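## Task

Pull out the knobbed spring pin, lift the stand's post three holes higher (roughly 11 cm) and push the pin back in to lock it. The post must never fall, and must not be lowered quickly even while held. Afterwards release it and back the robots away. Neither robot may topple or finish leaning.

## Robot and tools

Robots: two identical Hello Robot Stretch 4 units, r1 and r2. Each has one arm and one hand. It has an omni-wheel base, a lift that slides up a mast, and an arm that telescopes forward from the lift. The wrist has yaw, pitch and roll joints, followed by a two-finger gripper. Each robot carries four cameras: head, head_left, head_right and wrist, named e.g. r1_head_camera or r2_wrist_camera. The post drops as soon as the pin is out, so one hand has to hold the post up while the other handles the knob. Plan the split between the robots before pulling the pin.

Frames: each robot reports in its own base frame. Its origin is on the floor beneath the base centre, with x ahead, y to the left and z up. hand_pose is the point between the fingers, 0.015 m short of the tips, in that frame. Its printed value may be a little off. Odometry is the base frame as it stood when the scene began. It counts wheel rotation, so slipping shows up as travel. Neither robot knows where the other is, except through images, lidar_m and wrist_depth_mm.

execute_actions(actions, cameras): actions is a list holding one action, or an empty list to just observe. The action is an object keyed "r1" and/or "r2". Under each key you may give the following:
- base: exactly one relative move, measured from where the base last reported itself. translate_m drives straight, forward positive, -2 to 2 m. strafe_m moves sideways, left positive, -2 to 2 m. rotate_rad turns on the spot, counter-clockwise positive, -3.2 to 3.2 rad.
- joints: absolute targets by name. lift_m runs 0 to 1.2 m and arm_m 0 to 0.55 m. wrist_yaw_rad runs -1.134 to 4.276, with 0 ahead, left positive and 3.14 stowed. wrist_pitch_rad runs -1.117 to 4.259, with 0 level and 1.57 pointing down. wrist_roll_rad runs -1.117 to 4.259, positive clockwise when seen from behind. gripper_m runs 0 to 0.08 m and is the finger gap.
- pace: "slow", "default", "fast" or "max". The base tops out at 0.1, 0.3, 0.4 or 0.6 m/s for these, and slower when the lift is high.
- contact_limits: {"arm_m": 0 to 0.75} sets how hard the arm may push before it halts. The default is 0.5.
- end_of_arm: "enable_torque", sent alone, revives wrist or gripper motors that have shut off.
All motions in one action start together. No action runs past 15 s. Joint targets outside their range are clipped, and the result says so. Unknown keys and other bad values get the whole call rejected. A robot, base or joint you leave out may keep pushing toward its earlier target. cameras lists the image sources. Null, omitted or ["all"] gives every camera, and [] gives none. Example: {"actions":[{"r1":{"joints":{"lift_m":0.4,"wrist_yaw_rad":0}}}],"cameras":["r1_head_camera"]}. That action is also a good way to unfold the wrist at the start.

wait(seconds 0-10) commands nothing and returns the same report. zoom_image(camera, region [x0,y0,x1,y1] in pixels, at most 504x504) enlarges part of that camera's latest image. read_manual gives licence texts only. finished_scene(scene) closes scene 1 or 2 for good and reports whether it succeeded. Call it only once the post is pinned and the robots have let go and moved back.

Result lines. base_status and joint_status report how each motion ended:
- done: reached the target.
- off_target: stopped short and may still be pushing.
- contact_stop_at_<key>: blocked by something. That part goes slack, so a slack lift can sag under load.
- limit_stop_at_<name>: a built-in limit stopped it. At own_body the software stopped a self-collision. At tilt the robot leans past 6 degrees, and lift, arm and wheels go limp.
- time_out.
- torque_fault: a wrist or gripper motor has gone limp until you send enable_torque.
Once a stop is reported, the later calls in the same reply are skipped. on_its_own lists things you did not command. There, "held at" is the target a joint holds, not its actual position.

Other readings:
- lidar_m: 12 distances in 30-degree sectors, starting straight ahead and going counter-clockwise. "-" means nothing seen, or something closer than 0.25 m.
- wrist_depth_mm: a 7x7 grid of depths in mm.
- base_tilt: degrees, forward/right positive.
- turned_by_wheels vs turned_by_imu: a gap over about 0.1 rad signals a collision or slip.
- motor_effort: percent of maximum, with the peak in brackets. Gripper effort away from 0 means the fingers are squeezing. A grip that reports off_target means something is between the fingers.

Avoid these:
- Letting the post fall, or lowering it quickly.
- Base-to-base contact between robots: a press fails the run, so stop well short.
- Holding more than 1 kg with arm_m above 0.2 while driving or turning.
- Strong, high pushes or pulls that could tip a robot.
- Wrist pitch below -0.2 combined with large roll, which can trigger own-body stops.
- Gripper effort held beyond about 50, which causes a fault and a drop.

The two bases can travel up to about 3 cm apart per metre under the same command.

Each tool is called after "Request:" by a JSON object that holds its "op" and its "data", one argument or row to a line.

## Session

Request:
{"op": "execute_actions", "data": {
  "actions": []
}}

Scene clock: 0.00 s.
r1.base_odometry: x=+0.000 y=+0.000 heading=+0.000 (m, m, rad; r1's odometry frame)
r1.turned_by_wheels: +0.000 (rad since the last result)
r1.turned_by_imu: +0.000 (rad since the last result)
r1.base_tilt: forward=+0.3 right=+0.3 (deg)
r1.lidar_m: 1.28 1.01 0.99 0.73 0.59 0.56 0.63 0.94 4.02 3.29 4.20 2.81
r1.base_status: not commanded
r1.joint_positions: lift_m=+0.126 arm_m=+0.001 wrist_yaw_rad=+3.202 wrist_pitch_rad=-0.014 wrist_roll_rad=-0.016 gripper_m=+0.040
r1.joint_status: not commanded
r1.motor_effort: lift_m=+21 arm_m=-1 wrist_yaw_rad=-2 wrist_pitch_rad=-8 wrist_roll_rad=+0 gripper_m=-2 wheel_0=+0 wheel_1=+0 wheel_2=+0 (%)
r1.hand_pose: x=-0.0461 y=+0.0744 z=+0.3070 quat_wxyz=(-0.030, +0.007, -0.008, +0.999) (m; r1's base frame)
r1.wrist_depth_mm: - - 136 866 715 615 544 / - - 136 809 715 615 544 / - 111 138 798 723 615 544 / 145 141 189 842 715 615 544 / 216 1397 1078 866 723 615 544 / 216 1078 136 831 155 603 544 / 209 - - 831 141 - 539
r2.base_odometry: x=+0.000 y=+0.000 heading=+0.000 (m, m, rad; r2's odometry frame)
r2.turned_by_wheels: +0.000 (rad since the last result)
r2.turned_by_imu: +0.000 (rad since the last result)
r2.base_tilt: forward=+0.9 right=+0.2 (deg)
r2.lidar_m: 1.77 7.17 4.45 3.86 2.21 1.31 1.13 1.13 1.00 0.87 0.85 0.99
r2.base_status: not commanded
r2.joint_positions: lift_m=+0.214 arm_m=-0.002 wrist_yaw_rad=+3.140 wrist_pitch_rad=-0.013 wrist_roll_rad=-0.008 gripper_m=+0.040
r2.joint_status: not commanded
r2.motor_effort: lift_m=+22 arm_m=-1 wrist_yaw_rad=-2 wrist_pitch_rad=-9 wrist_roll_rad=+1 gripper_m=-1 wheel_0=+0 wheel_1=+0 wheel_2=+0 (%)
r2.hand_pose: x=-0.0437 y=+0.0877 z=+0.3948 quat_wxyz=(+0.001, +0.007, -0.004, +1.000) (m; r2's base frame)
r2.wrist_depth_mm: - 142 141 1281 1336 1397 1430 / - - 140 1308 1308 1430 1464 / - 111 141 1281 1336 1397 1464 / 145 141 160 1308 1336 1430 1499 / 202 1182 1229 1281 1366 1430 1499 / 213 1182 1205 1308 1281 1366 1464 / 202 1025 - 1042 554 - 1042
pictures: r1_head_camera, r1_head_left_camera, r1_head_right_camera, r1_wrist_camera, r2_head_camera, r2_head_left_camera, r2_head_right_camera, r2_wrist_camera
camera_calibration (this result's frames):
r1_wrist_camera: T_world_to_cam=[[-0.077724, 0.995613, 0.0520996, -0.0886897], [0.00241212, 0.0524453, -0.998621, 0.353618], [-0.996972, -0.0774911, -0.0064778, 0.114371], [0, 0, 0, 1]] pos_world=[0.106278, 0.0786177, 0.358492]
r2_wrist_camera: T_world_to_cam=[[-0.0501532, 0.998093, 0.0359835, -0.0938442], [-0.0167094, 0.0351852, -0.999241, 0.447476], [-0.998602, -0.0507164, 0.0149129, 0.106099], [0, 0, 0, 1]] pos_world=[0.108721, 0.0833017, 0.448931]
Images, in order (width x height): r1_head_camera 420x560, r1_head_left_camera 420x672, r1_head_right_camera 420x672, r1_wrist_camera 616x392, r2_head_camera 420x560, r2_head_left_camera 420x672, r2_head_right_camera 420x672, r2_wrist_camera 616x392.

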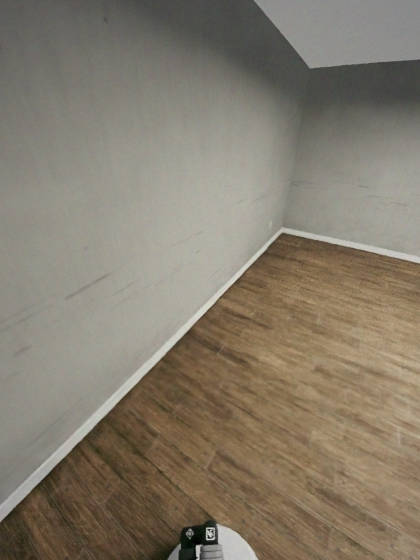

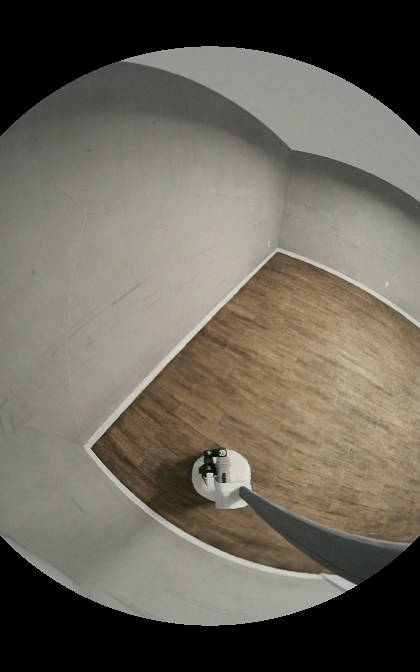

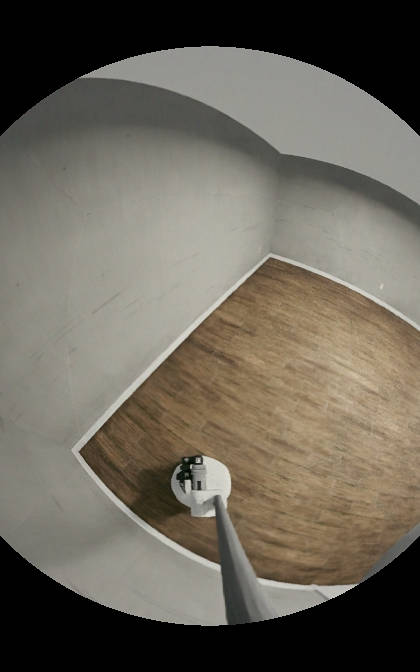

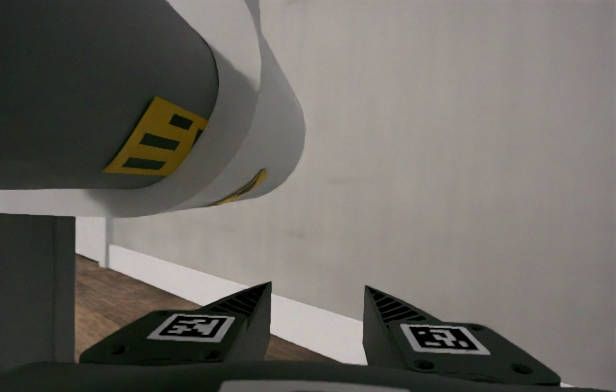

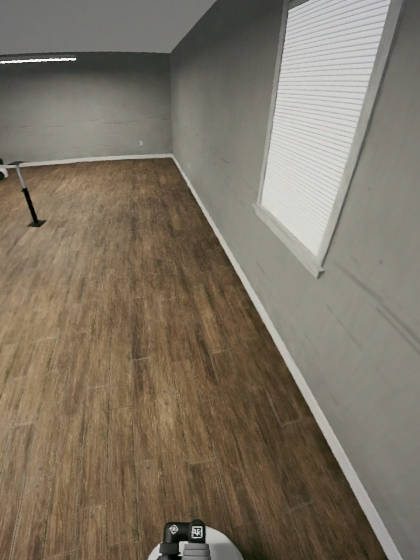

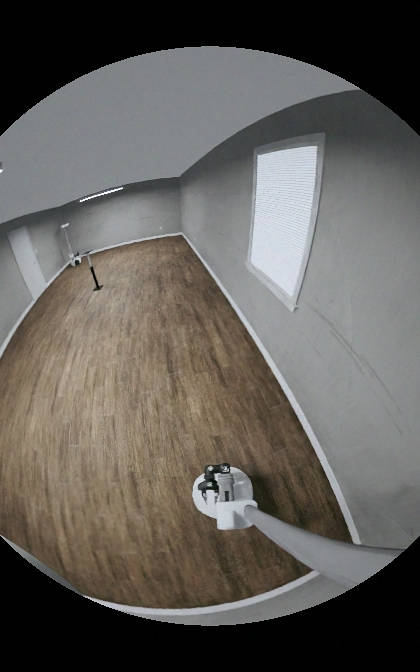

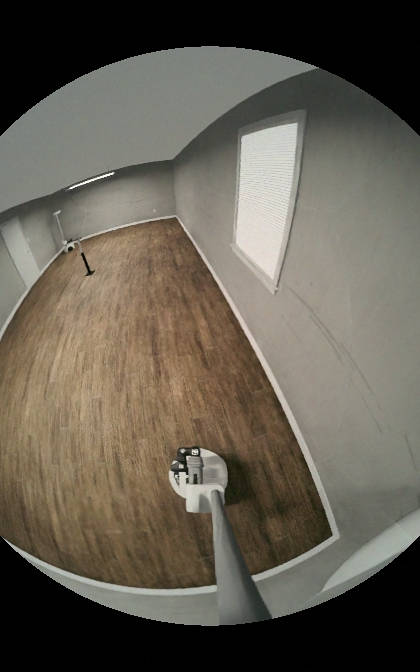

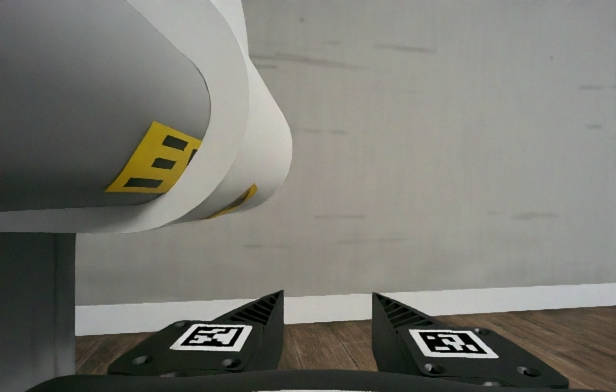

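Request:
{"op": "zoom_image", "data": {
  "camera": "r2_head_camera",
  "region": [0, 150, 80, 240]
}}

Region (0, 150, 80, 240) of r2_head_camera's 420x560 image, scaled by 5.600, with more detail than that image has.

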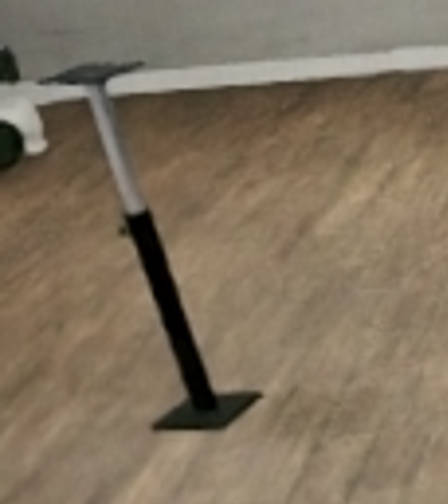

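Request:
{"op": "execute_actions", "data": {
  "actions": [
    {"r1": {"base": {"rotate_rad": -1.8}, "pace": "max"}, "r2": {"base": {"rotate_rad": 0.54}, "joints": {"lift_m": 0.2}, "pace": "max"}}
  ],
  "cameras": ["r1_head_camera", "r2_head_camera"]
}}

Scene clock: 91.03 s.
r1.base_odometry: x=+0.000 y=+0.000 heading=-1.800 (m, m, rad; r1's odometry frame)
r1.turned_by_wheels: -1.800 (rad since the last result)
r1.turned_by_imu: -1.822 (rad since the last result)
r1.base_tilt: forward=+0.2 right=+0.4 (deg)
r1.lidar_m: 3.21 4.48 4.12 1.68 1.07 0.99 0.98 0.65 0.56 0.60 0.76 1.55
r1.base_status: done
r1.joint_positions: lift_m=+0.126 arm_m=+0.001 wrist_yaw_rad=+3.202 wrist_pitch_rad=-0.014 wrist_roll_rad=-0.016 gripper_m=+0.040
r1.joint_status: not commanded
r1.motor_effort: lift_m=+21(21) arm_m=-1(1) wrist_yaw_rad=-1(0) wrist_pitch_rad=-8(8) wrist_roll_rad=+0(0) gripper_m=-2(2) wheel_0=+1(6) wheel_1=+0(12) wheel_2=+0(9) (%)
r1.hand_pose: x=-0.0461 y=+0.0745 z=+0.3070 quat_wxyz=(-0.030, +0.007, -0.008, +0.999) (m; r1's base frame)
r1.wrist_depth_mm: - - 136 1229 1118 991 904 / - - 136 1205 1098 991 904 / - 112 138 1182 1098 1008 904 / 145 141 189 1229 1098 991 917 / 215 854 1098 1255 1098 991 917 / 217 809 136 1118 155 976 917 / 208 - - 854 141 - 831
r2.base_odometry: x=+0.000 y=+0.000 heading=+0.540 (m, m, rad; r2's odometry frame)
r2.turned_by_wheels: +0.540 (rad since the last result)
r2.turned_by_imu: +0.529 (rad since the last result)
r2.base_tilt: forward=+0.8 right=+0.2 (deg)
r2.lidar_m: 7.15 4.41 3.86 2.16 1.30 1.14 1.14 0.98 0.86 0.86 1.04 1.78
r2.base_status: done
r2.joint_positions: lift_m=+0.200 arm_m=-0.002 wrist_yaw_rad=+3.140 wrist_pitch_rad=-0.013 wrist_roll_rad=-0.008 gripper_m=+0.040
r2.joint_status: all done
r2.motor_effort: lift_m=+19(21) arm_m=-1(1) wrist_yaw_rad=-1(1) wrist_pitch_rad=-9(9) wrist_roll_rad=+0(1) gripper_m=-1(1) wheel_0=-1(9) wheel_1=+0(8) wheel_2=+0(10) (%)
r2.hand_pose: x=-0.0437 y=+0.0877 z=+0.3812 quat_wxyz=(+0.001, +0.007, -0.004, +1.000) (m; r2's base frame)
r2.wrist_depth_mm: - 142 141 1281 1205 1118 1025 / - - 140 1281 1205 1078 1008 / - 111 141 1255 1182 1098 1042 / 145 141 160 1308 1182 1098 1042 / 202 1255 1464 1308 1205 1118 1042 / 213 1205 1366 1281 1138 1078 1042 / 202 991 - 991 535 - 1008
pictures: r1_head_camera, r2_head_camera
Images, in order (width x height): r1_head_camera 420x560, r2_head_camera 420x560.

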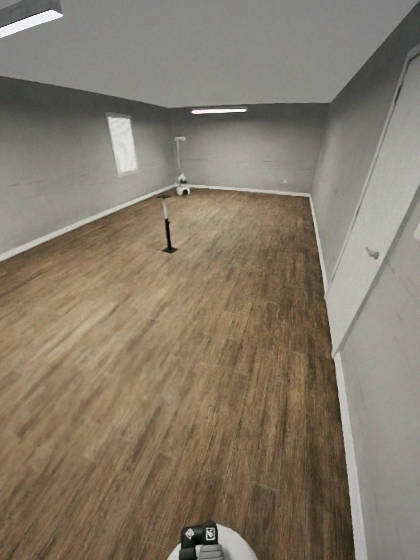

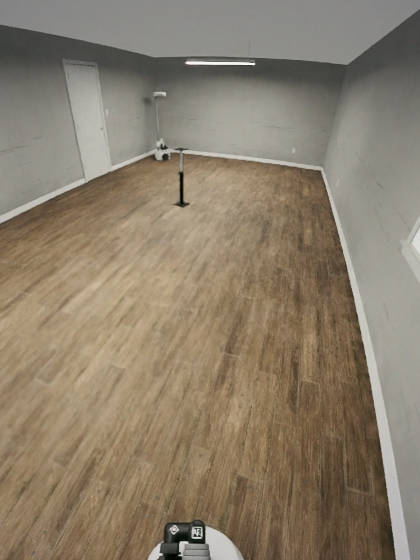

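Request:
{"op": "zoom_image", "data": {
  "camera": "r1_head_camera",
  "region": [135, 185, 205, 260]
}}

Request:
{"op": "zoom_image", "data": {
  "camera": "r2_head_camera",
  "region": [150, 140, 215, 215]
}}

Region (135, 185, 205, 260) of r1_head_camera's 420x560 image, scaled by 6.720, with more detail than that image has; it fills the left 470 columns of this view, and the rest is white.

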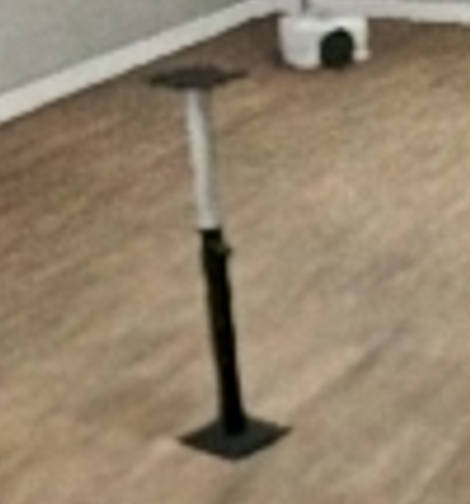

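Region (150, 140, 215, 215) of r2_head_camera's 420x560 image, scaled by 6.720, with more detail than that image has; it fills the left 437 columns of this view, and the rest is white.

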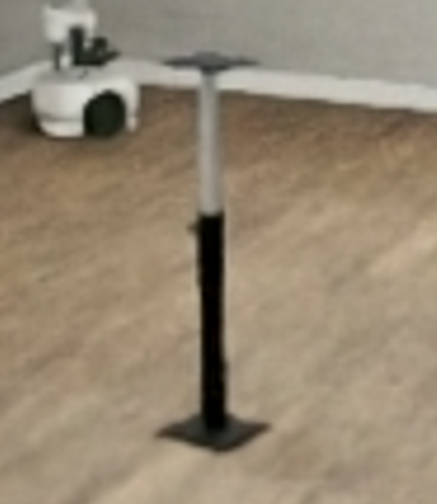

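Request:
{"op": "execute_actions", "data": {
  "actions": [
    {"r1": {"base": {"translate_m": 2.0}, "joints": {"lift_m": 0.4, "wrist_yaw_rad": 0, "gripper_m": 0.08}, "pace": "max"}, "r2": {"base": {"translate_m": 2.0}, "pace": "max"}}
  ],
  "cameras": ["r1_head_camera", "r2_head_camera", "r1_wrist_camera"]
}}

Scene clock: 103.53 s.
r1.base_odometry: x=-0.454 y=-1.948 heading=-1.800 (m, m, rad; r1's odometry frame)
r1.turned_by_wheels: +0.000 (rad since the last result)
r1.turned_by_imu: +0.000 (rad since the last result)
r1.base_tilt: forward=+0.3 right=+0.2 (deg)
r1.lidar_m: 3.21 1.25 3.33 3.39 3.08 2.83 2.31 1.45 1.33 1.35 1.73 3.71
r1.base_status: done
r1.joint_positions: lift_m=+0.400 arm_m=+0.001 wrist_yaw_rad=+0.000 wrist_pitch_rad=-0.014 wrist_roll_rad=-0.016 gripper_m=+0.080
r1.joint_status: all done
r1.motor_effort: lift_m=+21(27) arm_m=-1(1) wrist_yaw_rad=-1(9) wrist_pitch_rad=-9(9) wrist_roll_rad=+0(0) gripper_m=-1(1) wheel_0=-2(8) wheel_1=-2(7) wheel_2=+0(14) (%)
r1.hand_pose: x=+0.3841 y=-0.0874 z=+0.5812 quat_wxyz=(+1.000, -0.008, -0.007, +0.000) (m; r1's base frame)
r1.wrist_depth_mm: - - - - - - - / - - - - - - - / - - - - - - - / - - - - - - - / - - - - - - - / 1863 133 161 1921 1863 - - / - - 153 1499 1397 109 -
r2.base_odometry: x=+1.716 y=+1.028 heading=+0.540 (m, m, rad; r2's odometry frame)
r2.turned_by_wheels: +0.000 (rad since the last result)
r2.turned_by_imu: -0.008 (rad since the last result)
r2.base_tilt: forward=+0.9 right=+0.2 (deg)
r2.lidar_m: 1.98 3.06 3.29 3.29 3.50 3.05 2.83 1.63 1.41 1.45 1.72 3.07
r2.base_status: done
r2.joint_positions: lift_m=+0.200 arm_m=-0.002 wrist_yaw_rad=+3.140 wrist_pitch_rad=-0.013 wrist_roll_rad=-0.008 gripper_m=+0.040
r2.joint_status: not commanded
r2.motor_effort: lift_m=+19(19) arm_m=-1(1) wrist_yaw_rad=-1(1) wrist_pitch_rad=-10(10) wrist_roll_rad=-1(0) gripper_m=+0(1) wheel_0=-1(7) wheel_1=-1(9) wheel_2=+0(14) (%)
r2.hand_pose: x=-0.0437 y=+0.0877 z=+0.3812 quat_wxyz=(+0.001, +0.007, -0.004, +1.000) (m; r2's base frame)
r2.wrist_depth_mm: - 142 141 - - - - / - - 141 - - - - / - 111 141 - - - - / 145 140 161 - - - - / 202 1921 - - - - - / 213 1366 1366 1255 1255 1430 1430 / 202 991 - 1008 535 - 1008
pictures: r1_head_camera, r1_wrist_camera, r2_head_camera
camera_calibration (this result's frames):
r1_wrist_camera: T_world_to_cam=[[0.0176881, -0.998485, 0.0521003, -0.119334], [-0.00556541, -0.0522059, -0.998621, 0.628784], [0.999828, 0.0173737, -0.0064804, -0.226224], [0, 0, 0, 1]] pos_world=[0.231795, -0.0823962, 0.632668]
Images, in order (width x height): r1_head_camera 420x560, r1_wrist_camera 616x392, r2_head_camera 420x560.

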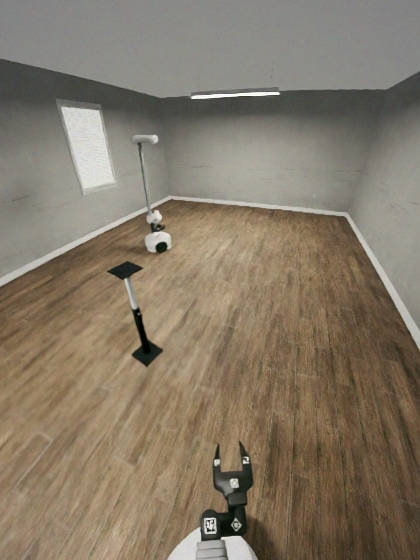

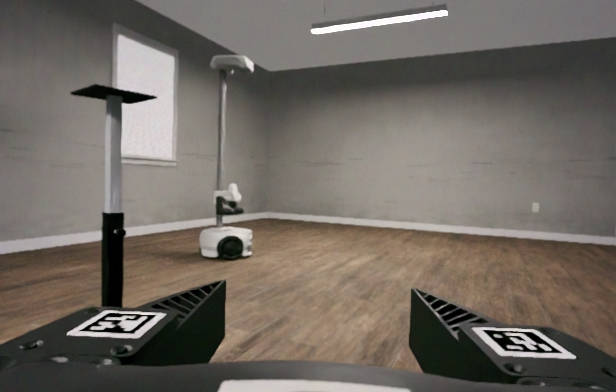

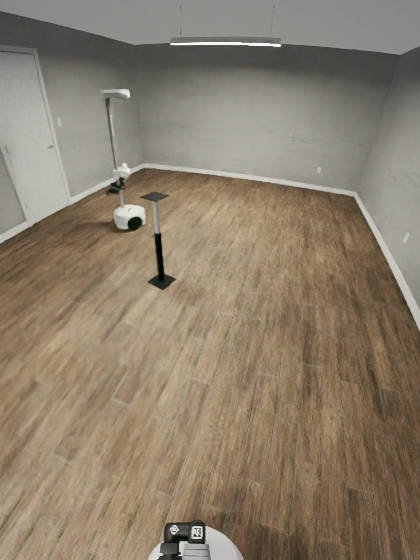

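Request:
{"op": "zoom_image", "data": {
  "camera": "r1_head_camera",
  "region": [110, 300, 180, 375]
}}

Request:
{"op": "zoom_image", "data": {
  "camera": "r2_head_camera",
  "region": [130, 225, 195, 295]
}}

Request:
{"op": "zoom_image", "data": {
  "camera": "r1_wrist_camera",
  "region": [60, 70, 180, 270]
}}

Region (110, 300, 180, 375) of r1_head_camera's 420x560 image, scaled by 6.720, with more detail than that image has; it fills the left 470 columns of this view, and the rest is white.

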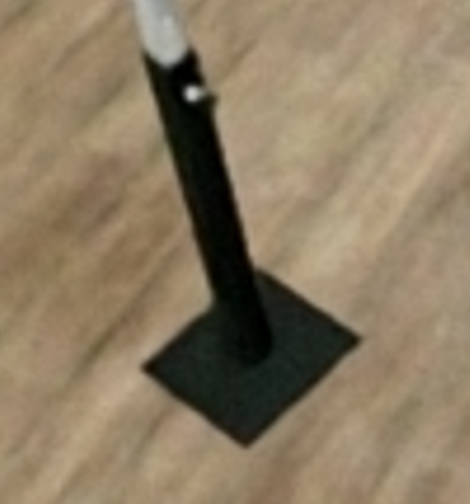

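Region (130, 225, 195, 295) of r2_head_camera's 420x560 image, scaled by 7.200, with more detail than that image has; it fills the left 468 columns of this view, and the rest is white.

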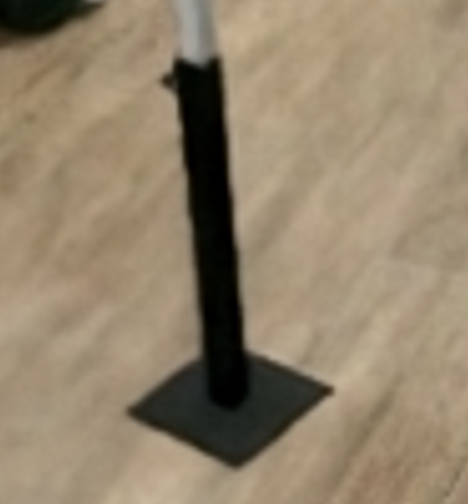

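Region (60, 70, 180, 270) of r1_wrist_camera's 616x392 image, scaled by 2.520; it fills the left 302 columns of this view, and the rest is white.

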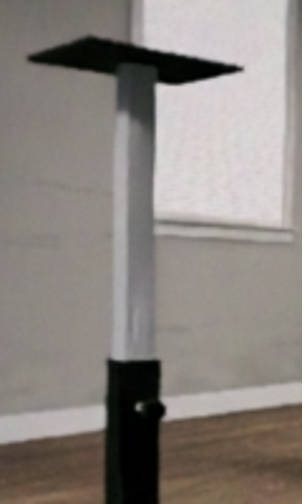

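Request:
{"op": "execute_actions", "data": {
  "actions": [
    {"r1": {"base": {"translate_m": 0.74}, "joints": {"lift_m": 0.33}, "pace": "max"}, "r2": {"base": {"translate_m": 1.68}, "joints": {"lift_m": 0.60, "wrist_yaw_rad": 0, "gripper_m": 0.08}, "pace": "max"}}
  ],
  "cameras": ["r2_head_camera", "r1_head_camera"]
}}

Scene clock: 207.30 s.
r1.base_odometry: x=-0.622 y=-2.668 heading=-1.800 (m, m, rad; r1's odometry frame)
r1.turned_by_wheels: +0.000 (rad since the last result)
r1.turned_by_imu: -0.001 (rad since the last result)
r1.base_tilt: forward=+0.4 right=+0.5 (deg)
r1.lidar_m: 5.01 0.62 0.63 3.13 3.81 3.51 2.75 1.78 1.63 1.67 2.12 4.43
r1.base_status: done
r1.joint_positions: lift_m=+0.330 arm_m=+0.001 wrist_yaw_rad=+0.000 wrist_pitch_rad=-0.014 wrist_roll_rad=-0.016 gripper_m=+0.080
r1.joint_status: all done
r1.motor_effort: lift_m=+21(22) arm_m=-1(1) wrist_yaw_rad=-2(2) wrist_pitch_rad=-9(8) wrist_roll_rad=+0(1) gripper_m=-1(0) wheel_0=+0(8) wheel_1=+0(6) wheel_2=-1(12) (%)
r1.hand_pose: x=+0.3841 y=-0.0874 z=+0.5112 quat_wxyz=(+1.000, -0.008, -0.007, +0.000) (m; r1's base frame)
r1.wrist_depth_mm: - - - - - - - / - - - - - - - / - - - - - - - / - - - - - - - / - - - - - - - / 1618 134 161 1708 1661 1808 1863 / - - 153 1336 1205 109 -
r2.base_odometry: x=+3.157 y=+1.892 heading=+0.540 (m, m, rad; r2's odometry frame)
r2.turned_by_wheels: +0.000 (rad since the last result)
r2.turned_by_imu: -0.007 (rad since the last result)
r2.base_tilt: forward=+0.9 right=+0.2 (deg)
r2.lidar_m: 4.07 0.47 0.45 2.81 3.30 4.67 3.72 2.22 1.95 1.95 2.26 4.05
r2.base_status: done
r2.joint_positions: lift_m=+0.600 arm_m=-0.002 wrist_yaw_rad=+0.000 wrist_pitch_rad=-0.013 wrist_roll_rad=-0.008 gripper_m=+0.080
r2.joint_status: all done
r2.motor_effort: lift_m=+24(30) arm_m=-1(1) wrist_yaw_rad=-2(10) wrist_pitch_rad=-9(10) wrist_roll_rad=+0(0) gripper_m=+1(4) wheel_0=-1(9) wheel_1=-1(8) wheel_2=+1(14) (%)
r2.hand_pose: x=+0.3815 y=-0.0874 z=+0.7808 quat_wxyz=(+1.000, -0.004, -0.007, +0.000) (m; r2's base frame)
r2.wrist_depth_mm: - - - - - - - / - - - - - - - / - - - - - - - / - - - - - - - / - - - - - - - / - - - - - - - / 1808 - 136 1921 1808 109 -
pictures: r1_head_camera, r2_head_camera
Images, in order (width x height): r1_head_camera 420x560, r2_head_camera 420x560.

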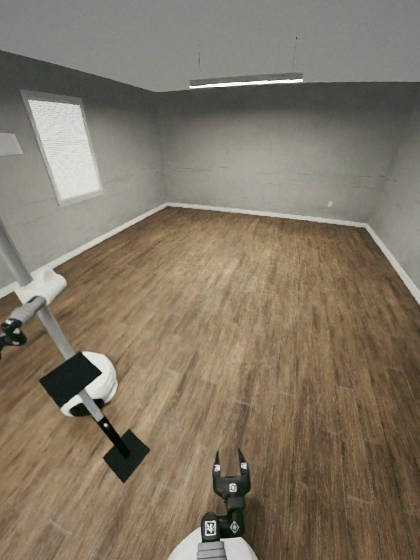

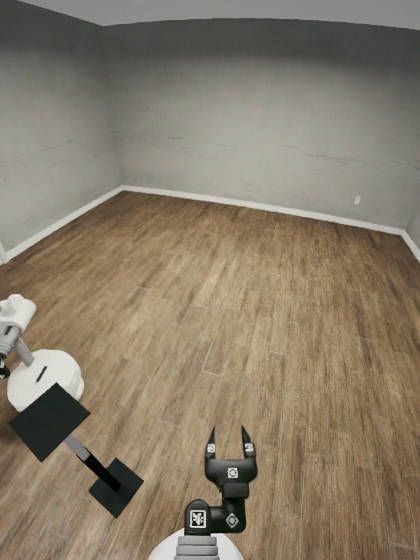

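Request:
{"op": "execute_actions", "data": {
  "actions": [
    {"r1": {"base": {"rotate_rad": 0.9}, "joints": {"arm_m": 0.1}, "pace": "fast"}, "r2": {"base": {"rotate_rad": 1.02}, "pace": "fast"}}
  ],
  "cameras": ["r1_head_camera", "r1_wrist_camera", "r2_head_camera", "r2_wrist_camera"]
}}

Scene clock: 212.80 s.
r1.base_odometry: x=-0.622 y=-2.668 heading=-0.900 (m, m, rad; r1's odometry frame)
r1.turned_by_wheels: +0.900 (rad since the last result)
r1.turned_by_imu: +0.911 (rad since the last result)
r1.base_tilt: forward=+0.3 right=+0.4 (deg)
r1.lidar_m: 0.63 3.07 3.53 3.49 3.40 1.91 1.62 1.64 1.97 3.31 5.22 0.62
r1.base_status: done
r1.joint_positions: lift_m=+0.330 arm_m=+0.099 wrist_yaw_rad=+0.000 wrist_pitch_rad=-0.014 wrist_roll_rad=-0.016 gripper_m=+0.080
r1.joint_status: all done
r1.motor_effort: lift_m=+21(21) arm_m=+7(8) wrist_yaw_rad=-2(4) wrist_pitch_rad=-8(8) wrist_roll_rad=+0(1) gripper_m=+0(1) wheel_0=+1(7) wheel_1=+1(6) wheel_2=+0(10) (%)
r1.hand_pose: x=+0.4823 y=-0.0874 z=+0.5112 quat_wxyz=(+1.000, -0.008, -0.007, +0.000) (m; r1's base frame)
r1.wrist_depth_mm: - - - - 732 - - / - - - - - - - / - - - - - - - / - - - - - - - / - - - - - - - / 1661 134 161 1008 366 1808 1863 / - - 153 842 366 109 -
r2.base_odometry: x=+3.157 y=+1.892 heading=+1.560 (m, m, rad; r2's odometry frame)
r2.turned_by_wheels: +1.020 (rad since the last result)
r2.turned_by_imu: +1.001 (rad since the last result)
r2.base_tilt: forward=+0.8 right=+0.2 (deg)
r2.lidar_m: 0.45 2.82 3.25 4.66 3.88 2.23 1.92 1.94 2.24 3.89 4.10 0.47
r2.base_status: done
r2.joint_positions: lift_m=+0.600 arm_m=-0.002 wrist_yaw_rad=+0.000 wrist_pitch_rad=-0.013 wrist_roll_rad=-0.008 gripper_m=+0.080
r2.joint_status: not commanded
r2.motor_effort: lift_m=+24(24) arm_m=-1(1) wrist_yaw_rad=-2(3) wrist_pitch_rad=-10(9) wrist_roll_rad=+0(0) gripper_m=-1(1) wheel_0=+0(7) wheel_1=+1(6) wheel_2=-1(9) (%)
r2.hand_pose: x=+0.3815 y=-0.0874 z=+0.7808 quat_wxyz=(+1.000, -0.004, -0.007, +0.000) (m; r2's base frame)
r2.wrist_depth_mm: - - - - - - - / - - - - - - - / - - - - - - - / - - - - - - - / - - - - - - - / - - - - 723 - - / 1863 - 136 1808 691 109 -
pictures: r1_head_camera, r1_wrist_camera, r2_head_camera, r2_wrist_camera
camera_calibration (this result's frames):
r1_wrist_camera: T_world_to_cam=[[0.0178547, -0.998482, 0.0521, -0.11747], [-0.00555935, -0.0522066, -0.998621, 0.559448], [0.999825, 0.0175405, -0.00648305, -0.324861], [0, 0, 0, 1]] pos_world=[0.330012, -0.0823861, 0.562691]
r2_wrist_camera: T_world_to_cam=[[0.0516716, -0.998015, 0.0359877, -0.124927], [0.0168451, -0.0351597, -0.99924, 0.827496], [0.998522, 0.0522385, 0.014995, -0.236878], [0, 0, 0, 1]] pos_world=[0.229044, -0.08321, 0.834915]
Images, in order (width x height): r1_head_camera 420x560, r1_wrist_camera 616x392, r2_head_camera 420x560, r2_wrist_camera 616x392.

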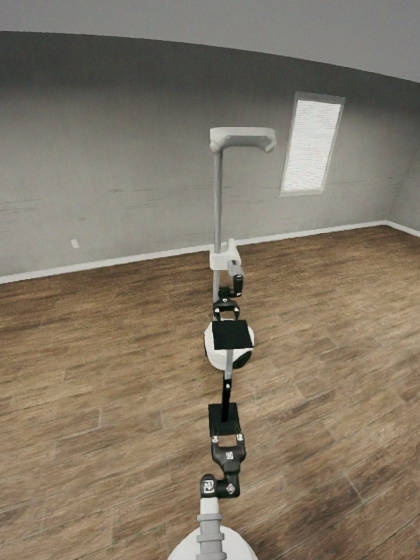

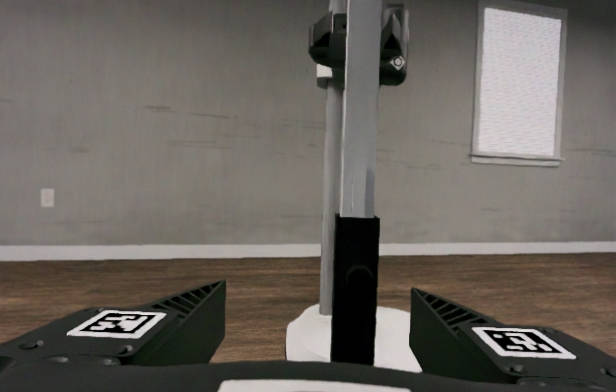

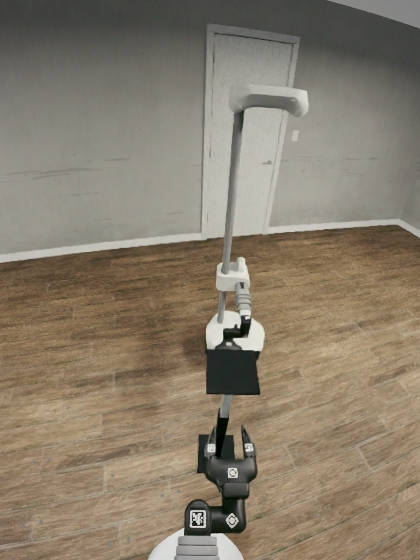

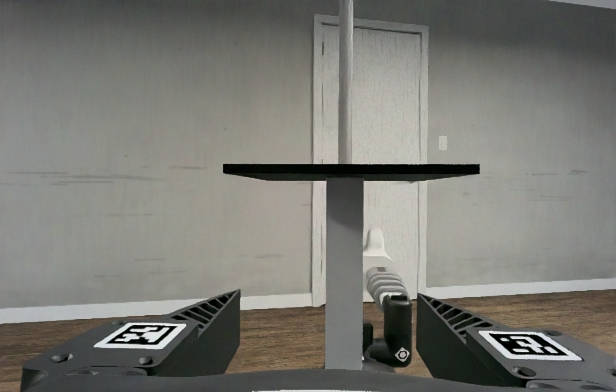

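Request:
{"op": "zoom_image", "data": {
  "camera": "r1_wrist_camera",
  "region": [300, 190, 420, 330]
}}

Request:
{"op": "zoom_image", "data": {
  "camera": "r2_wrist_camera",
  "region": [210, 140, 490, 320]
}}

Request:
{"op": "zoom_image", "data": {
  "camera": "r1_head_camera",
  "region": [185, 300, 275, 450]
}}

Region (300, 190, 420, 330) of r1_wrist_camera's 616x392 image, scaled by 3.600; it fills the left 432 columns of this view, and the rest is white.

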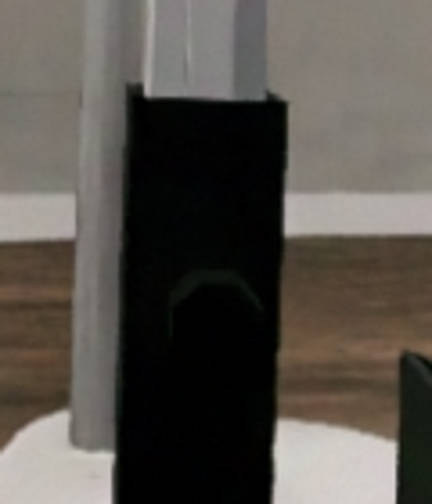

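Region (210, 140, 490, 320) of r2_wrist_camera's 616x392 image, scaled by 1.800; it fills the top 324 rows of this view, and the rest is white.

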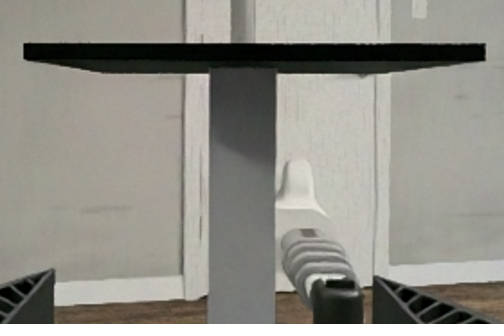

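Region (185, 300, 275, 450) of r1_head_camera's 420x560 image, scaled by 3.360, with more detail than that image has; it fills the left 302 columns of this view, and the rest is white.

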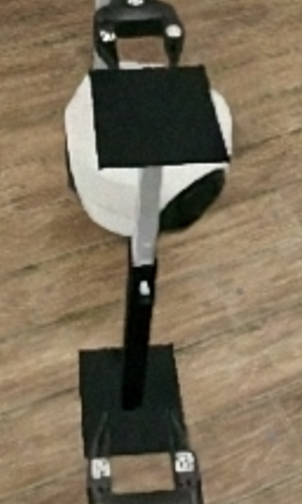

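Request:
{"op": "execute_actions", "data": {
  "actions": [
    {"r1": {"base": {"strafe_m": -0.036}, "joints": {"lift_m": 0.306, "arm_m": 0.283}}, "r2": {"base": {"strafe_m": -0.012}, "joints": {"lift_m": 0.628, "arm_m": 0.163}}}
  ],
  "cameras": ["r1_wrist_camera", "r2_wrist_camera", "r1_head_camera"]
}}

Scene clock: 249.30 s.
r1.base_odometry: x=-0.651 y=-2.691 heading=-0.900 (m, m, rad; r1's odometry frame)
r1.turned_by_wheels: +0.000 (rad since the last result)
r1.turned_by_imu: -0.001 (rad since the last result)
r1.base_tilt: forward=+0.2 right=+0.2 (deg)
r1.lidar_m: 0.62 3.05 3.56 3.56 3.37 1.90 1.61 1.63 1.94 3.27 5.18 1.19
r1.base_status: done
r1.joint_positions: lift_m=+0.306 arm_m=+0.282 wrist_yaw_rad=+0.000 wrist_pitch_rad=-0.014 wrist_roll_rad=-0.016 gripper_m=+0.080
r1.joint_status: all done
r1.motor_effort: lift_m=+18(20) arm_m=+7(7) wrist_yaw_rad=-3(0) wrist_pitch_rad=-9(8) wrist_roll_rad=+0(0) gripper_m=-1(1) wheel_0=-2(7) wheel_1=+0(9) wheel_2=-1(1) (%)
r1.hand_pose: x=+0.6653 y=-0.0874 z=+0.4875 quat_wxyz=(+1.000, -0.008, -0.007, +0.000) (m; r1's base frame)
r1.wrist_depth_mm: - - - 184 - - - / - - - 185 - - - / - - - 186 - - - / - - - 182 - - - / - - - 179 - - - / 1537 134 161 180 1537 1756 1756 / - - 153 145 699 109 -
r2.base_odometry: x=+3.169 y=+1.892 heading=+1.560 (m, m, rad; r2's odometry frame)
r2.turned_by_wheels: +0.000 (rad since the last result)
r2.turned_by_imu: -0.002 (rad since the last result)
r2.base_tilt: forward=+0.9 right=+0.1 (deg)
r2.lidar_m: 0.53 2.81 3.27 4.67 3.88 2.23 1.91 1.94 2.24 3.89 4.08 1.18
r2.base_status: done
r2.joint_positions: lift_m=+0.628 arm_m=+0.162 wrist_yaw_rad=+0.000 wrist_pitch_rad=-0.013 wrist_roll_rad=-0.008 gripper_m=+0.080
r2.joint_status: all done
r2.motor_effort: lift_m=+26(32) arm_m=+6(8) wrist_yaw_rad=-2(0) wrist_pitch_rad=-9(9) wrist_roll_rad=+0(0) gripper_m=+0(1) wheel_0=+1(9) wheel_1=-1(5) wheel_2=-2(1) (%)
r2.hand_pose: x=+0.5454 y=-0.0874 z=+0.8087 quat_wxyz=(+1.000, -0.004, -0.007, +0.000) (m; r2's base frame)
r2.wrist_depth_mm: - - - - - - - / - - - - - - - / - - - - - - - / - - - 931 - - - / - - - - - - - / - - - 134 842 - - / 1863 - 136 134 585 109 -
pictures: r1_head_camera, r1_wrist_camera, r2_wrist_camera
camera_calibration (this result's frames):
r1_wrist_camera: T_world_to_cam=[[0.0177055, -0.998485, 0.0521004, -0.119429], [-0.00554218, -0.0522058, -0.998621, 0.536701], [0.999828, 0.0173924, -0.00645811, -0.507949], [0, 0, 0, 1]] pos_world=[0.51295, -0.0823951, 0.538903]
r2_wrist_camera: T_world_to_cam=[[0.0515854, -0.99802, 0.0359871, -0.134372], [0.0168292, -0.0351612, -0.99924, 0.852592], [0.998527, 0.0521518, 0.0149821, -0.401], [0, 0, 0, 1]] pos_world=[0.392992, -0.0832152, 0.862788]
Images, in order (width x height): r1_head_camera 420x560, r1_wrist_camera 616x392, r2_wrist_camera 616x392.

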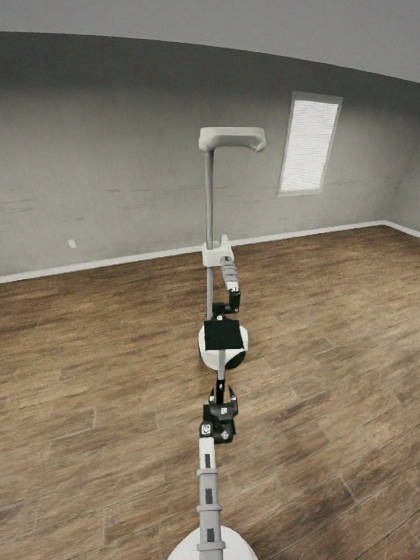

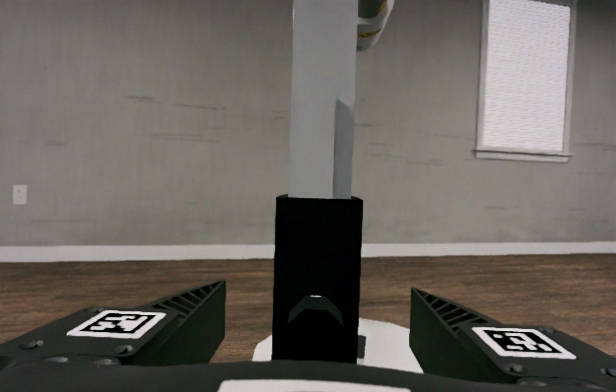

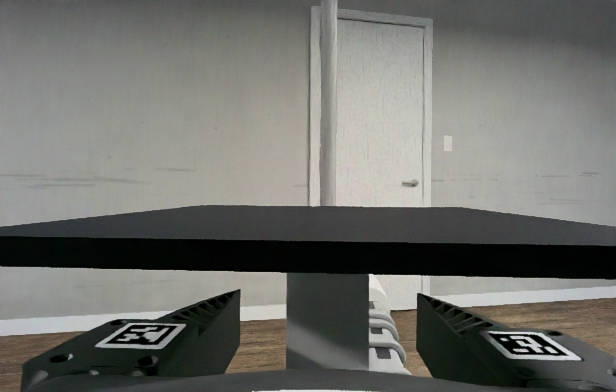

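Both grippers are well placed, so I'll close them.

Request:
{"op": "execute_actions", "data": {
  "actions": [
    {"r1": {"joints": {"gripper_m": 0.005}}, "r2": {"joints": {"gripper_m": 0.01}}}
  ],
  "cameras": ["r1_wrist_camera", "r2_wrist_camera"]
}}

Scene clock: 254.43 s.
r1.base_odometry: x=-0.651 y=-2.691 heading=-0.900 (m, m, rad; r1's odometry frame)
r1.turned_by_wheels: +0.000 (rad since the last result)
r1.turned_by_imu: +0.000 (rad since the last result)
r1.base_tilt: forward=+0.4 right=+0.4 (deg)
r1.lidar_m: 0.60 3.07 3.55 3.55 3.38 1.90 1.62 1.63 1.93 3.31 5.17 1.16
r1.base_status: not commanded
r1.joint_positions: lift_m=+0.306 arm_m=+0.282 wrist_yaw_rad=+0.000 wrist_pitch_rad=-0.014 wrist_roll_rad=-0.015 gripper_m=+0.019
r1.joint_status: gripper_m off_target (ended at +0.019, target +0.005)
r1.on_its_own: gripper_m is held at +0.015, not at your +0.005, by its contact guard: the fingers met something
r1.motor_effort: lift_m=+18(18) arm_m=+7(7) wrist_yaw_rad=-3(3) wrist_pitch_rad=-9(8) wrist_roll_rad=-3(3) gripper_m=-39(38) wheel_0=-1(1) wheel_1=+0(0) wheel_2=-2(2) (%)
r1.hand_pose: x=+0.6653 y=-0.0873 z=+0.4875 quat_wxyz=(+1.000, -0.008, -0.007, +0.000) (m; r1's base frame)
r1.wrist_depth_mm: - - - 184 - - - / - - - 185 - - - / - - - 186 - - - / - - - 182 - - - / - - - 179 - - - / 1537 1576 146 146 180 1756 1708 / 1182 1205 - 144 - 1255 1205
r2.base_odometry: x=+3.169 y=+1.892 heading=+1.560 (m, m, rad; r2's odometry frame)
r2.turned_by_wheels: +0.000 (rad since the last result)
r2.turned_by_imu: -0.002 (rad since the last result)
r2.base_tilt: forward=+0.8 right=+0.2 (deg)
r2.lidar_m: 0.52 2.80 3.25 4.68 3.90 2.22 1.92 1.93 2.26 3.90 4.08 1.19
r2.base_status: not commanded
r2.joint_positions: lift_m=+0.628 arm_m=+0.162 wrist_yaw_rad=-0.001 wrist_pitch_rad=-0.013 wrist_roll_rad=-0.007 gripper_m=+0.028
r2.joint_status: gripper_m off_target (ended at +0.028, target +0.010)
r2.on_its_own: gripper_m is held at +0.023, not at your +0.010, by its contact guard: the fingers met something
r2.motor_effort: lift_m=+25(26) arm_m=+6(6) wrist_yaw_rad=+1(1) wrist_pitch_rad=-10(10) wrist_roll_rad=-2(4) gripper_m=-40(45) wheel_0=+1(1) wheel_1=-1(1) wheel_2=-1(1) (%)
r2.hand_pose: x=+0.5454 y=-0.0876 z=+0.8087 quat_wxyz=(+1.000, -0.003, -0.007, +0.000) (m; r2's base frame)
r2.wrist_depth_mm: - - - - - - - / - - - - - - - / - - - - - - - / - - - 946 - - - / - - - - - - - / - - - 134 143 - - / 1808 1863 - 134 132 - 1863
pictures: r1_wrist_camera, r2_wrist_camera
camera_calibration (this result's frames):
r1_wrist_camera: T_world_to_cam=[[0.0180363, -0.998524, 0.0512387, -0.119166], [-0.00552063, -0.0513457, -0.998666, 0.536789], [0.999822, 0.0177294, -0.00643856, -0.507962], [0, 0, 0, 1]] pos_world=[0.512984, -0.0824221, 0.538908]
r2_wrist_camera: T_world_to_cam=[[0.0506056, -0.998108, 0.0349073, -0.133179], [0.0166478, -0.0341041, -0.99928, 0.85278], [0.99858, 0.0511502, 0.0148905, -0.400946], [0, 0, 0, 1]] pos_world=[0.392919, -0.0833357, 0.862785]
Images, in order (width x height): r1_wrist_camera 616x392, r2_wrist_camera 616x392.

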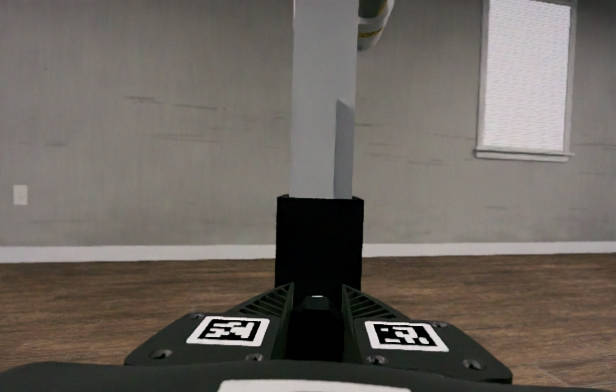

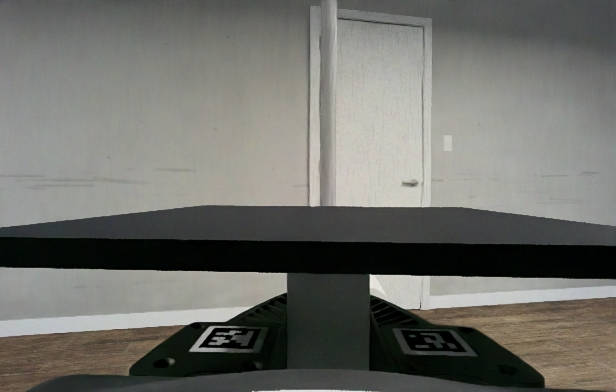

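Request:
{"op": "execute_actions", "data": {
  "actions": [
    {"r1": {"joints": {"arm_m": 0.272}, "pace": "slow"}, "r2": {"joints": {"lift_m": 0.634}, "pace": "slow"}}
  ],
  "cameras": ["r1_wrist_camera"]
}}

Scene clock: 266.73 s.
r1.base_odometry: x=-0.650 y=-2.691 heading=-0.900 (m, m, rad; r1's odometry frame)
r1.turned_by_wheels: +0.000 (rad since the last result)
r1.turned_by_imu: -0.001 (rad since the last result)
r1.base_tilt: forward=+0.2 right=+0.4 (deg)
r1.lidar_m: 0.61 3.05 3.58 3.55 3.38 1.90 1.63 1.62 1.92 3.28 5.19 1.16
r1.base_status: not commanded
r1.joint_positions: lift_m=+0.306 arm_m=+0.275 wrist_yaw_rad=+0.007 wrist_pitch_rad=-0.013 wrist_roll_rad=-0.015 gripper_m=+0.019
r1.joint_status: all done
r1.on_its_own: gripper_m is held at +0.015, not at your +0.005, by its contact guard: the fingers met something; wrist_yaw_rad is at rest, and its effort (-22) is outside its rest range (-13 to +13)
r1.motor_effort: lift_m=+19(18) arm_m=-18(18) wrist_yaw_rad=-22(22) wrist_pitch_rad=-12(12) wrist_roll_rad=-3(2) gripper_m=-40(39) wheel_0=-6(7) wheel_1=-4(4) wheel_2=+7(7) (%)
r1.hand_pose: x=+0.6593 y=-0.0859 z=+0.4871 quat_wxyz=(+1.000, -0.008, -0.006, +0.003) (m; r1's base frame)
r1.wrist_depth_mm: - - - 190 - - - / - - - 190 - - - / - - - 191 - - - / - - - 187 - - - / - - - 185 - - - / 1537 1576 146 145 185 1708 1808 / 1160 1205 - 145 - 1255 1182
r2.base_odometry: x=+3.169 y=+1.892 heading=+1.560 (m, m, rad; r2's odometry frame)
r2.turned_by_wheels: +0.000 (rad since the last result)
r2.turned_by_imu: -0.002 (rad since the last result)
r2.base_tilt: forward=+0.9 right=+0.2 (deg)
r2.lidar_m: 0.53 2.81 3.26 4.67 3.89 2.22 1.91 1.93 2.25 3.89 4.08 3.33
r2.base_status: not commanded
r2.joint_positions: lift_m=+0.633 arm_m=+0.162 wrist_yaw_rad=-0.001 wrist_pitch_rad=-0.007 wrist_roll_rad=-0.008 gripper_m=+0.028
r2.joint_status: all done
r2.on_its_own: gripper_m is held at +0.023, not at your +0.010, by its contact guard: the fingers met something; wrist_pitch_rad is at rest, and its effort (-26) is outside its rest range (-23 to +23)
r2.motor_effort: lift_m=+29(30) arm_m=+5(6) wrist_yaw_rad=+0(2) wrist_pitch_rad=-26(27) wrist_roll_rad=+2(3) gripper_m=-38(38) wheel_0=+1(1) wheel_1=-1(1) wheel_2=-1(1) (%)
r2.hand_pose: x=+0.5455 y=-0.0876 z=+0.8131 quat_wxyz=(+1.000, -0.004, -0.004, +0.000) (m; r2's base frame)
r2.wrist_depth_mm: - - - - - - - / - - - - - - - / - - - - - - - / - - - 931 - - - / - - - - - - - / - - - 134 143 - - / 1808 1921 - 134 131 - 1756
pictures: r1_wrist_camera
camera_calibration (this result's frames):
r1_wrist_camera: T_world_to_cam=[[0.0246473, -0.998384, 0.0512092, -0.12198], [-0.00659716, -0.0513861, -0.998657, 0.537192], [0.999674, 0.0242763, -0.00785302, -0.500647], [0, 0, 0, 1]] pos_world=[0.507035, -0.0820248, 0.538786]
Images, in order (width x height): r1_wrist_camera 616x392.

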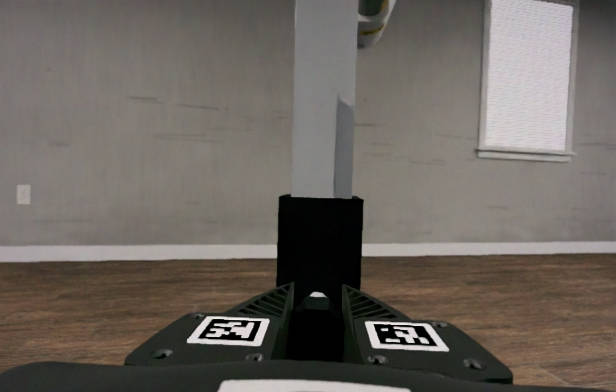

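Request:
{"op": "execute_actions", "data": {
  "actions": [
    {"r2": {"joints": {"lift_m": 0.748}}}
  ],
  "cameras": ["r1_wrist_camera", "r2_wrist_camera"]
}}

Scene clock: 280.23 s.
r1.base_odometry: x=-0.650 y=-2.691 heading=-0.900 (m, m, rad; r1's odometry frame)
r1.turned_by_wheels: +0.000 (rad since the last result)
r1.turned_by_imu: +0.000 (rad since the last result)
r1.base_tilt: forward=+0.4 right=+0.3 (deg)
r1.lidar_m: 0.61 3.06 3.55 3.56 3.34 1.91 1.63 1.62 1.93 3.29 5.19 1.15
r1.base_status: not commanded
r1.joint_positions: lift_m=+0.306 arm_m=+0.275 wrist_yaw_rad=+0.007 wrist_pitch_rad=-0.013 wrist_roll_rad=-0.015 gripper_m=+0.019
r1.joint_status: not commanded
r1.on_its_own: gripper_m is held at +0.015, not at your +0.005, by its contact guard: the fingers met something; wrist_yaw_rad is at rest, and its effort (-22) is outside its rest range (-13 to +13)
r1.motor_effort: lift_m=+18(18) arm_m=-18(17) wrist_yaw_rad=-22(21) wrist_pitch_rad=-12(12) wrist_roll_rad=-3(2) gripper_m=-39(39) wheel_0=-6(6) wheel_1=-4(4) wheel_2=+7(7) (%)
r1.hand_pose: x=+0.6593 y=-0.0859 z=+0.4871 quat_wxyz=(+1.000, -0.008, -0.006, +0.003) (m; r1's base frame)
r1.wrist_depth_mm: - - - 189 - - - / - - - 190 - - - / - - - 191 - - - / - - - 187 - - - / - - - 185 - - - / 1537 1576 146 145 185 1756 1756 / 1182 1205 - 144 - 1255 1229
r2.base_odometry: x=+3.169 y=+1.892 heading=+1.560 (m, m, rad; r2's odometry frame)
r2.turned_by_wheels: +0.000 (rad since the last result)
r2.turned_by_imu: -0.002 (rad since the last result)
r2.base_tilt: forward=+0.8 right=+0.2 (deg)
r2.lidar_m: 0.52 2.82 3.26 4.67 3.90 2.23 1.93 1.94 2.24 3.89 4.09 3.35
r2.base_status: not commanded
r2.joint_positions: lift_m=+0.747 arm_m=+0.162 wrist_yaw_rad=-0.001 wrist_pitch_rad=-0.007 wrist_roll_rad=-0.009 gripper_m=+0.028
r2.joint_status: all done
r2.on_its_own: gripper_m is held at +0.023, not at your +0.010, by its contact guard: the fingers met something; wrist_pitch_rad is at rest, and its effort (-28) is outside its rest range (-23 to +23)
r2.motor_effort: lift_m=+29(28) arm_m=+5(6) wrist_yaw_rad=+1(1) wrist_pitch_rad=-28(28) wrist_roll_rad=+2(3) gripper_m=-39(37) wheel_0=+1(1) wheel_1=-1(1) wheel_2=-1(1) (%)
r2.hand_pose: x=+0.5455 y=-0.0876 z=+0.9271 quat_wxyz=(+1.000, -0.004, -0.003, +0.000) (m; r2's base frame)
r2.wrist_depth_mm: - - - - - - - / - - - - - - - / - - - - - - - / - - - 917 - - - / - - - - - - - / - - - 133 143 - - / - - - 134 132 - -
pictures: r1_wrist_camera, r2_wrist_camera
camera_calibration (this result's frames):
r1_wrist_camera: T_world_to_cam=[[0.0246471, -0.998384, 0.0512092, -0.12198], [-0.00659709, -0.0513861, -0.998657, 0.537192], [0.999674, 0.0242761, -0.00785294, -0.500647], [0, 0, 0, 1]] pos_world=[0.507035, -0.0820248, 0.538786]
r2_wrist_camera: T_world_to_cam=[[0.0509384, -0.998034, 0.0365145, -0.138959], [0.0104834, -0.0360256, -0.999296, 0.974304], [0.998647, 0.0512853, 0.00862766, -0.397109], [0, 0, 0, 1]] pos_world=[0.393436, -0.0832198, 0.982118]
Images, in order (width x height): r1_wrist_camera 616x392, r2_wrist_camera 616x392.

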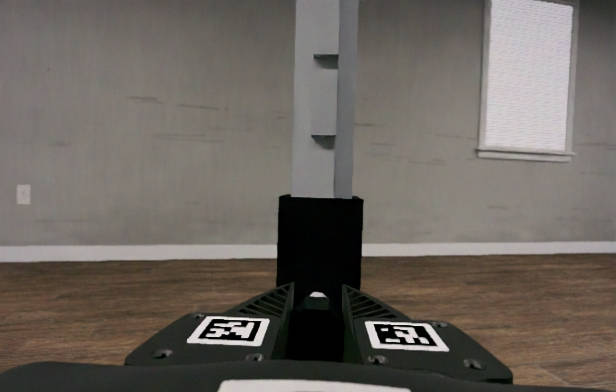

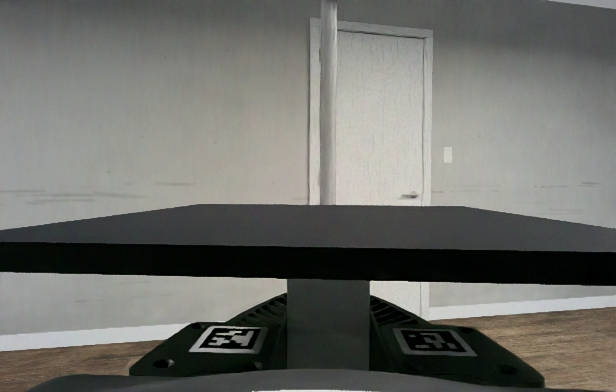

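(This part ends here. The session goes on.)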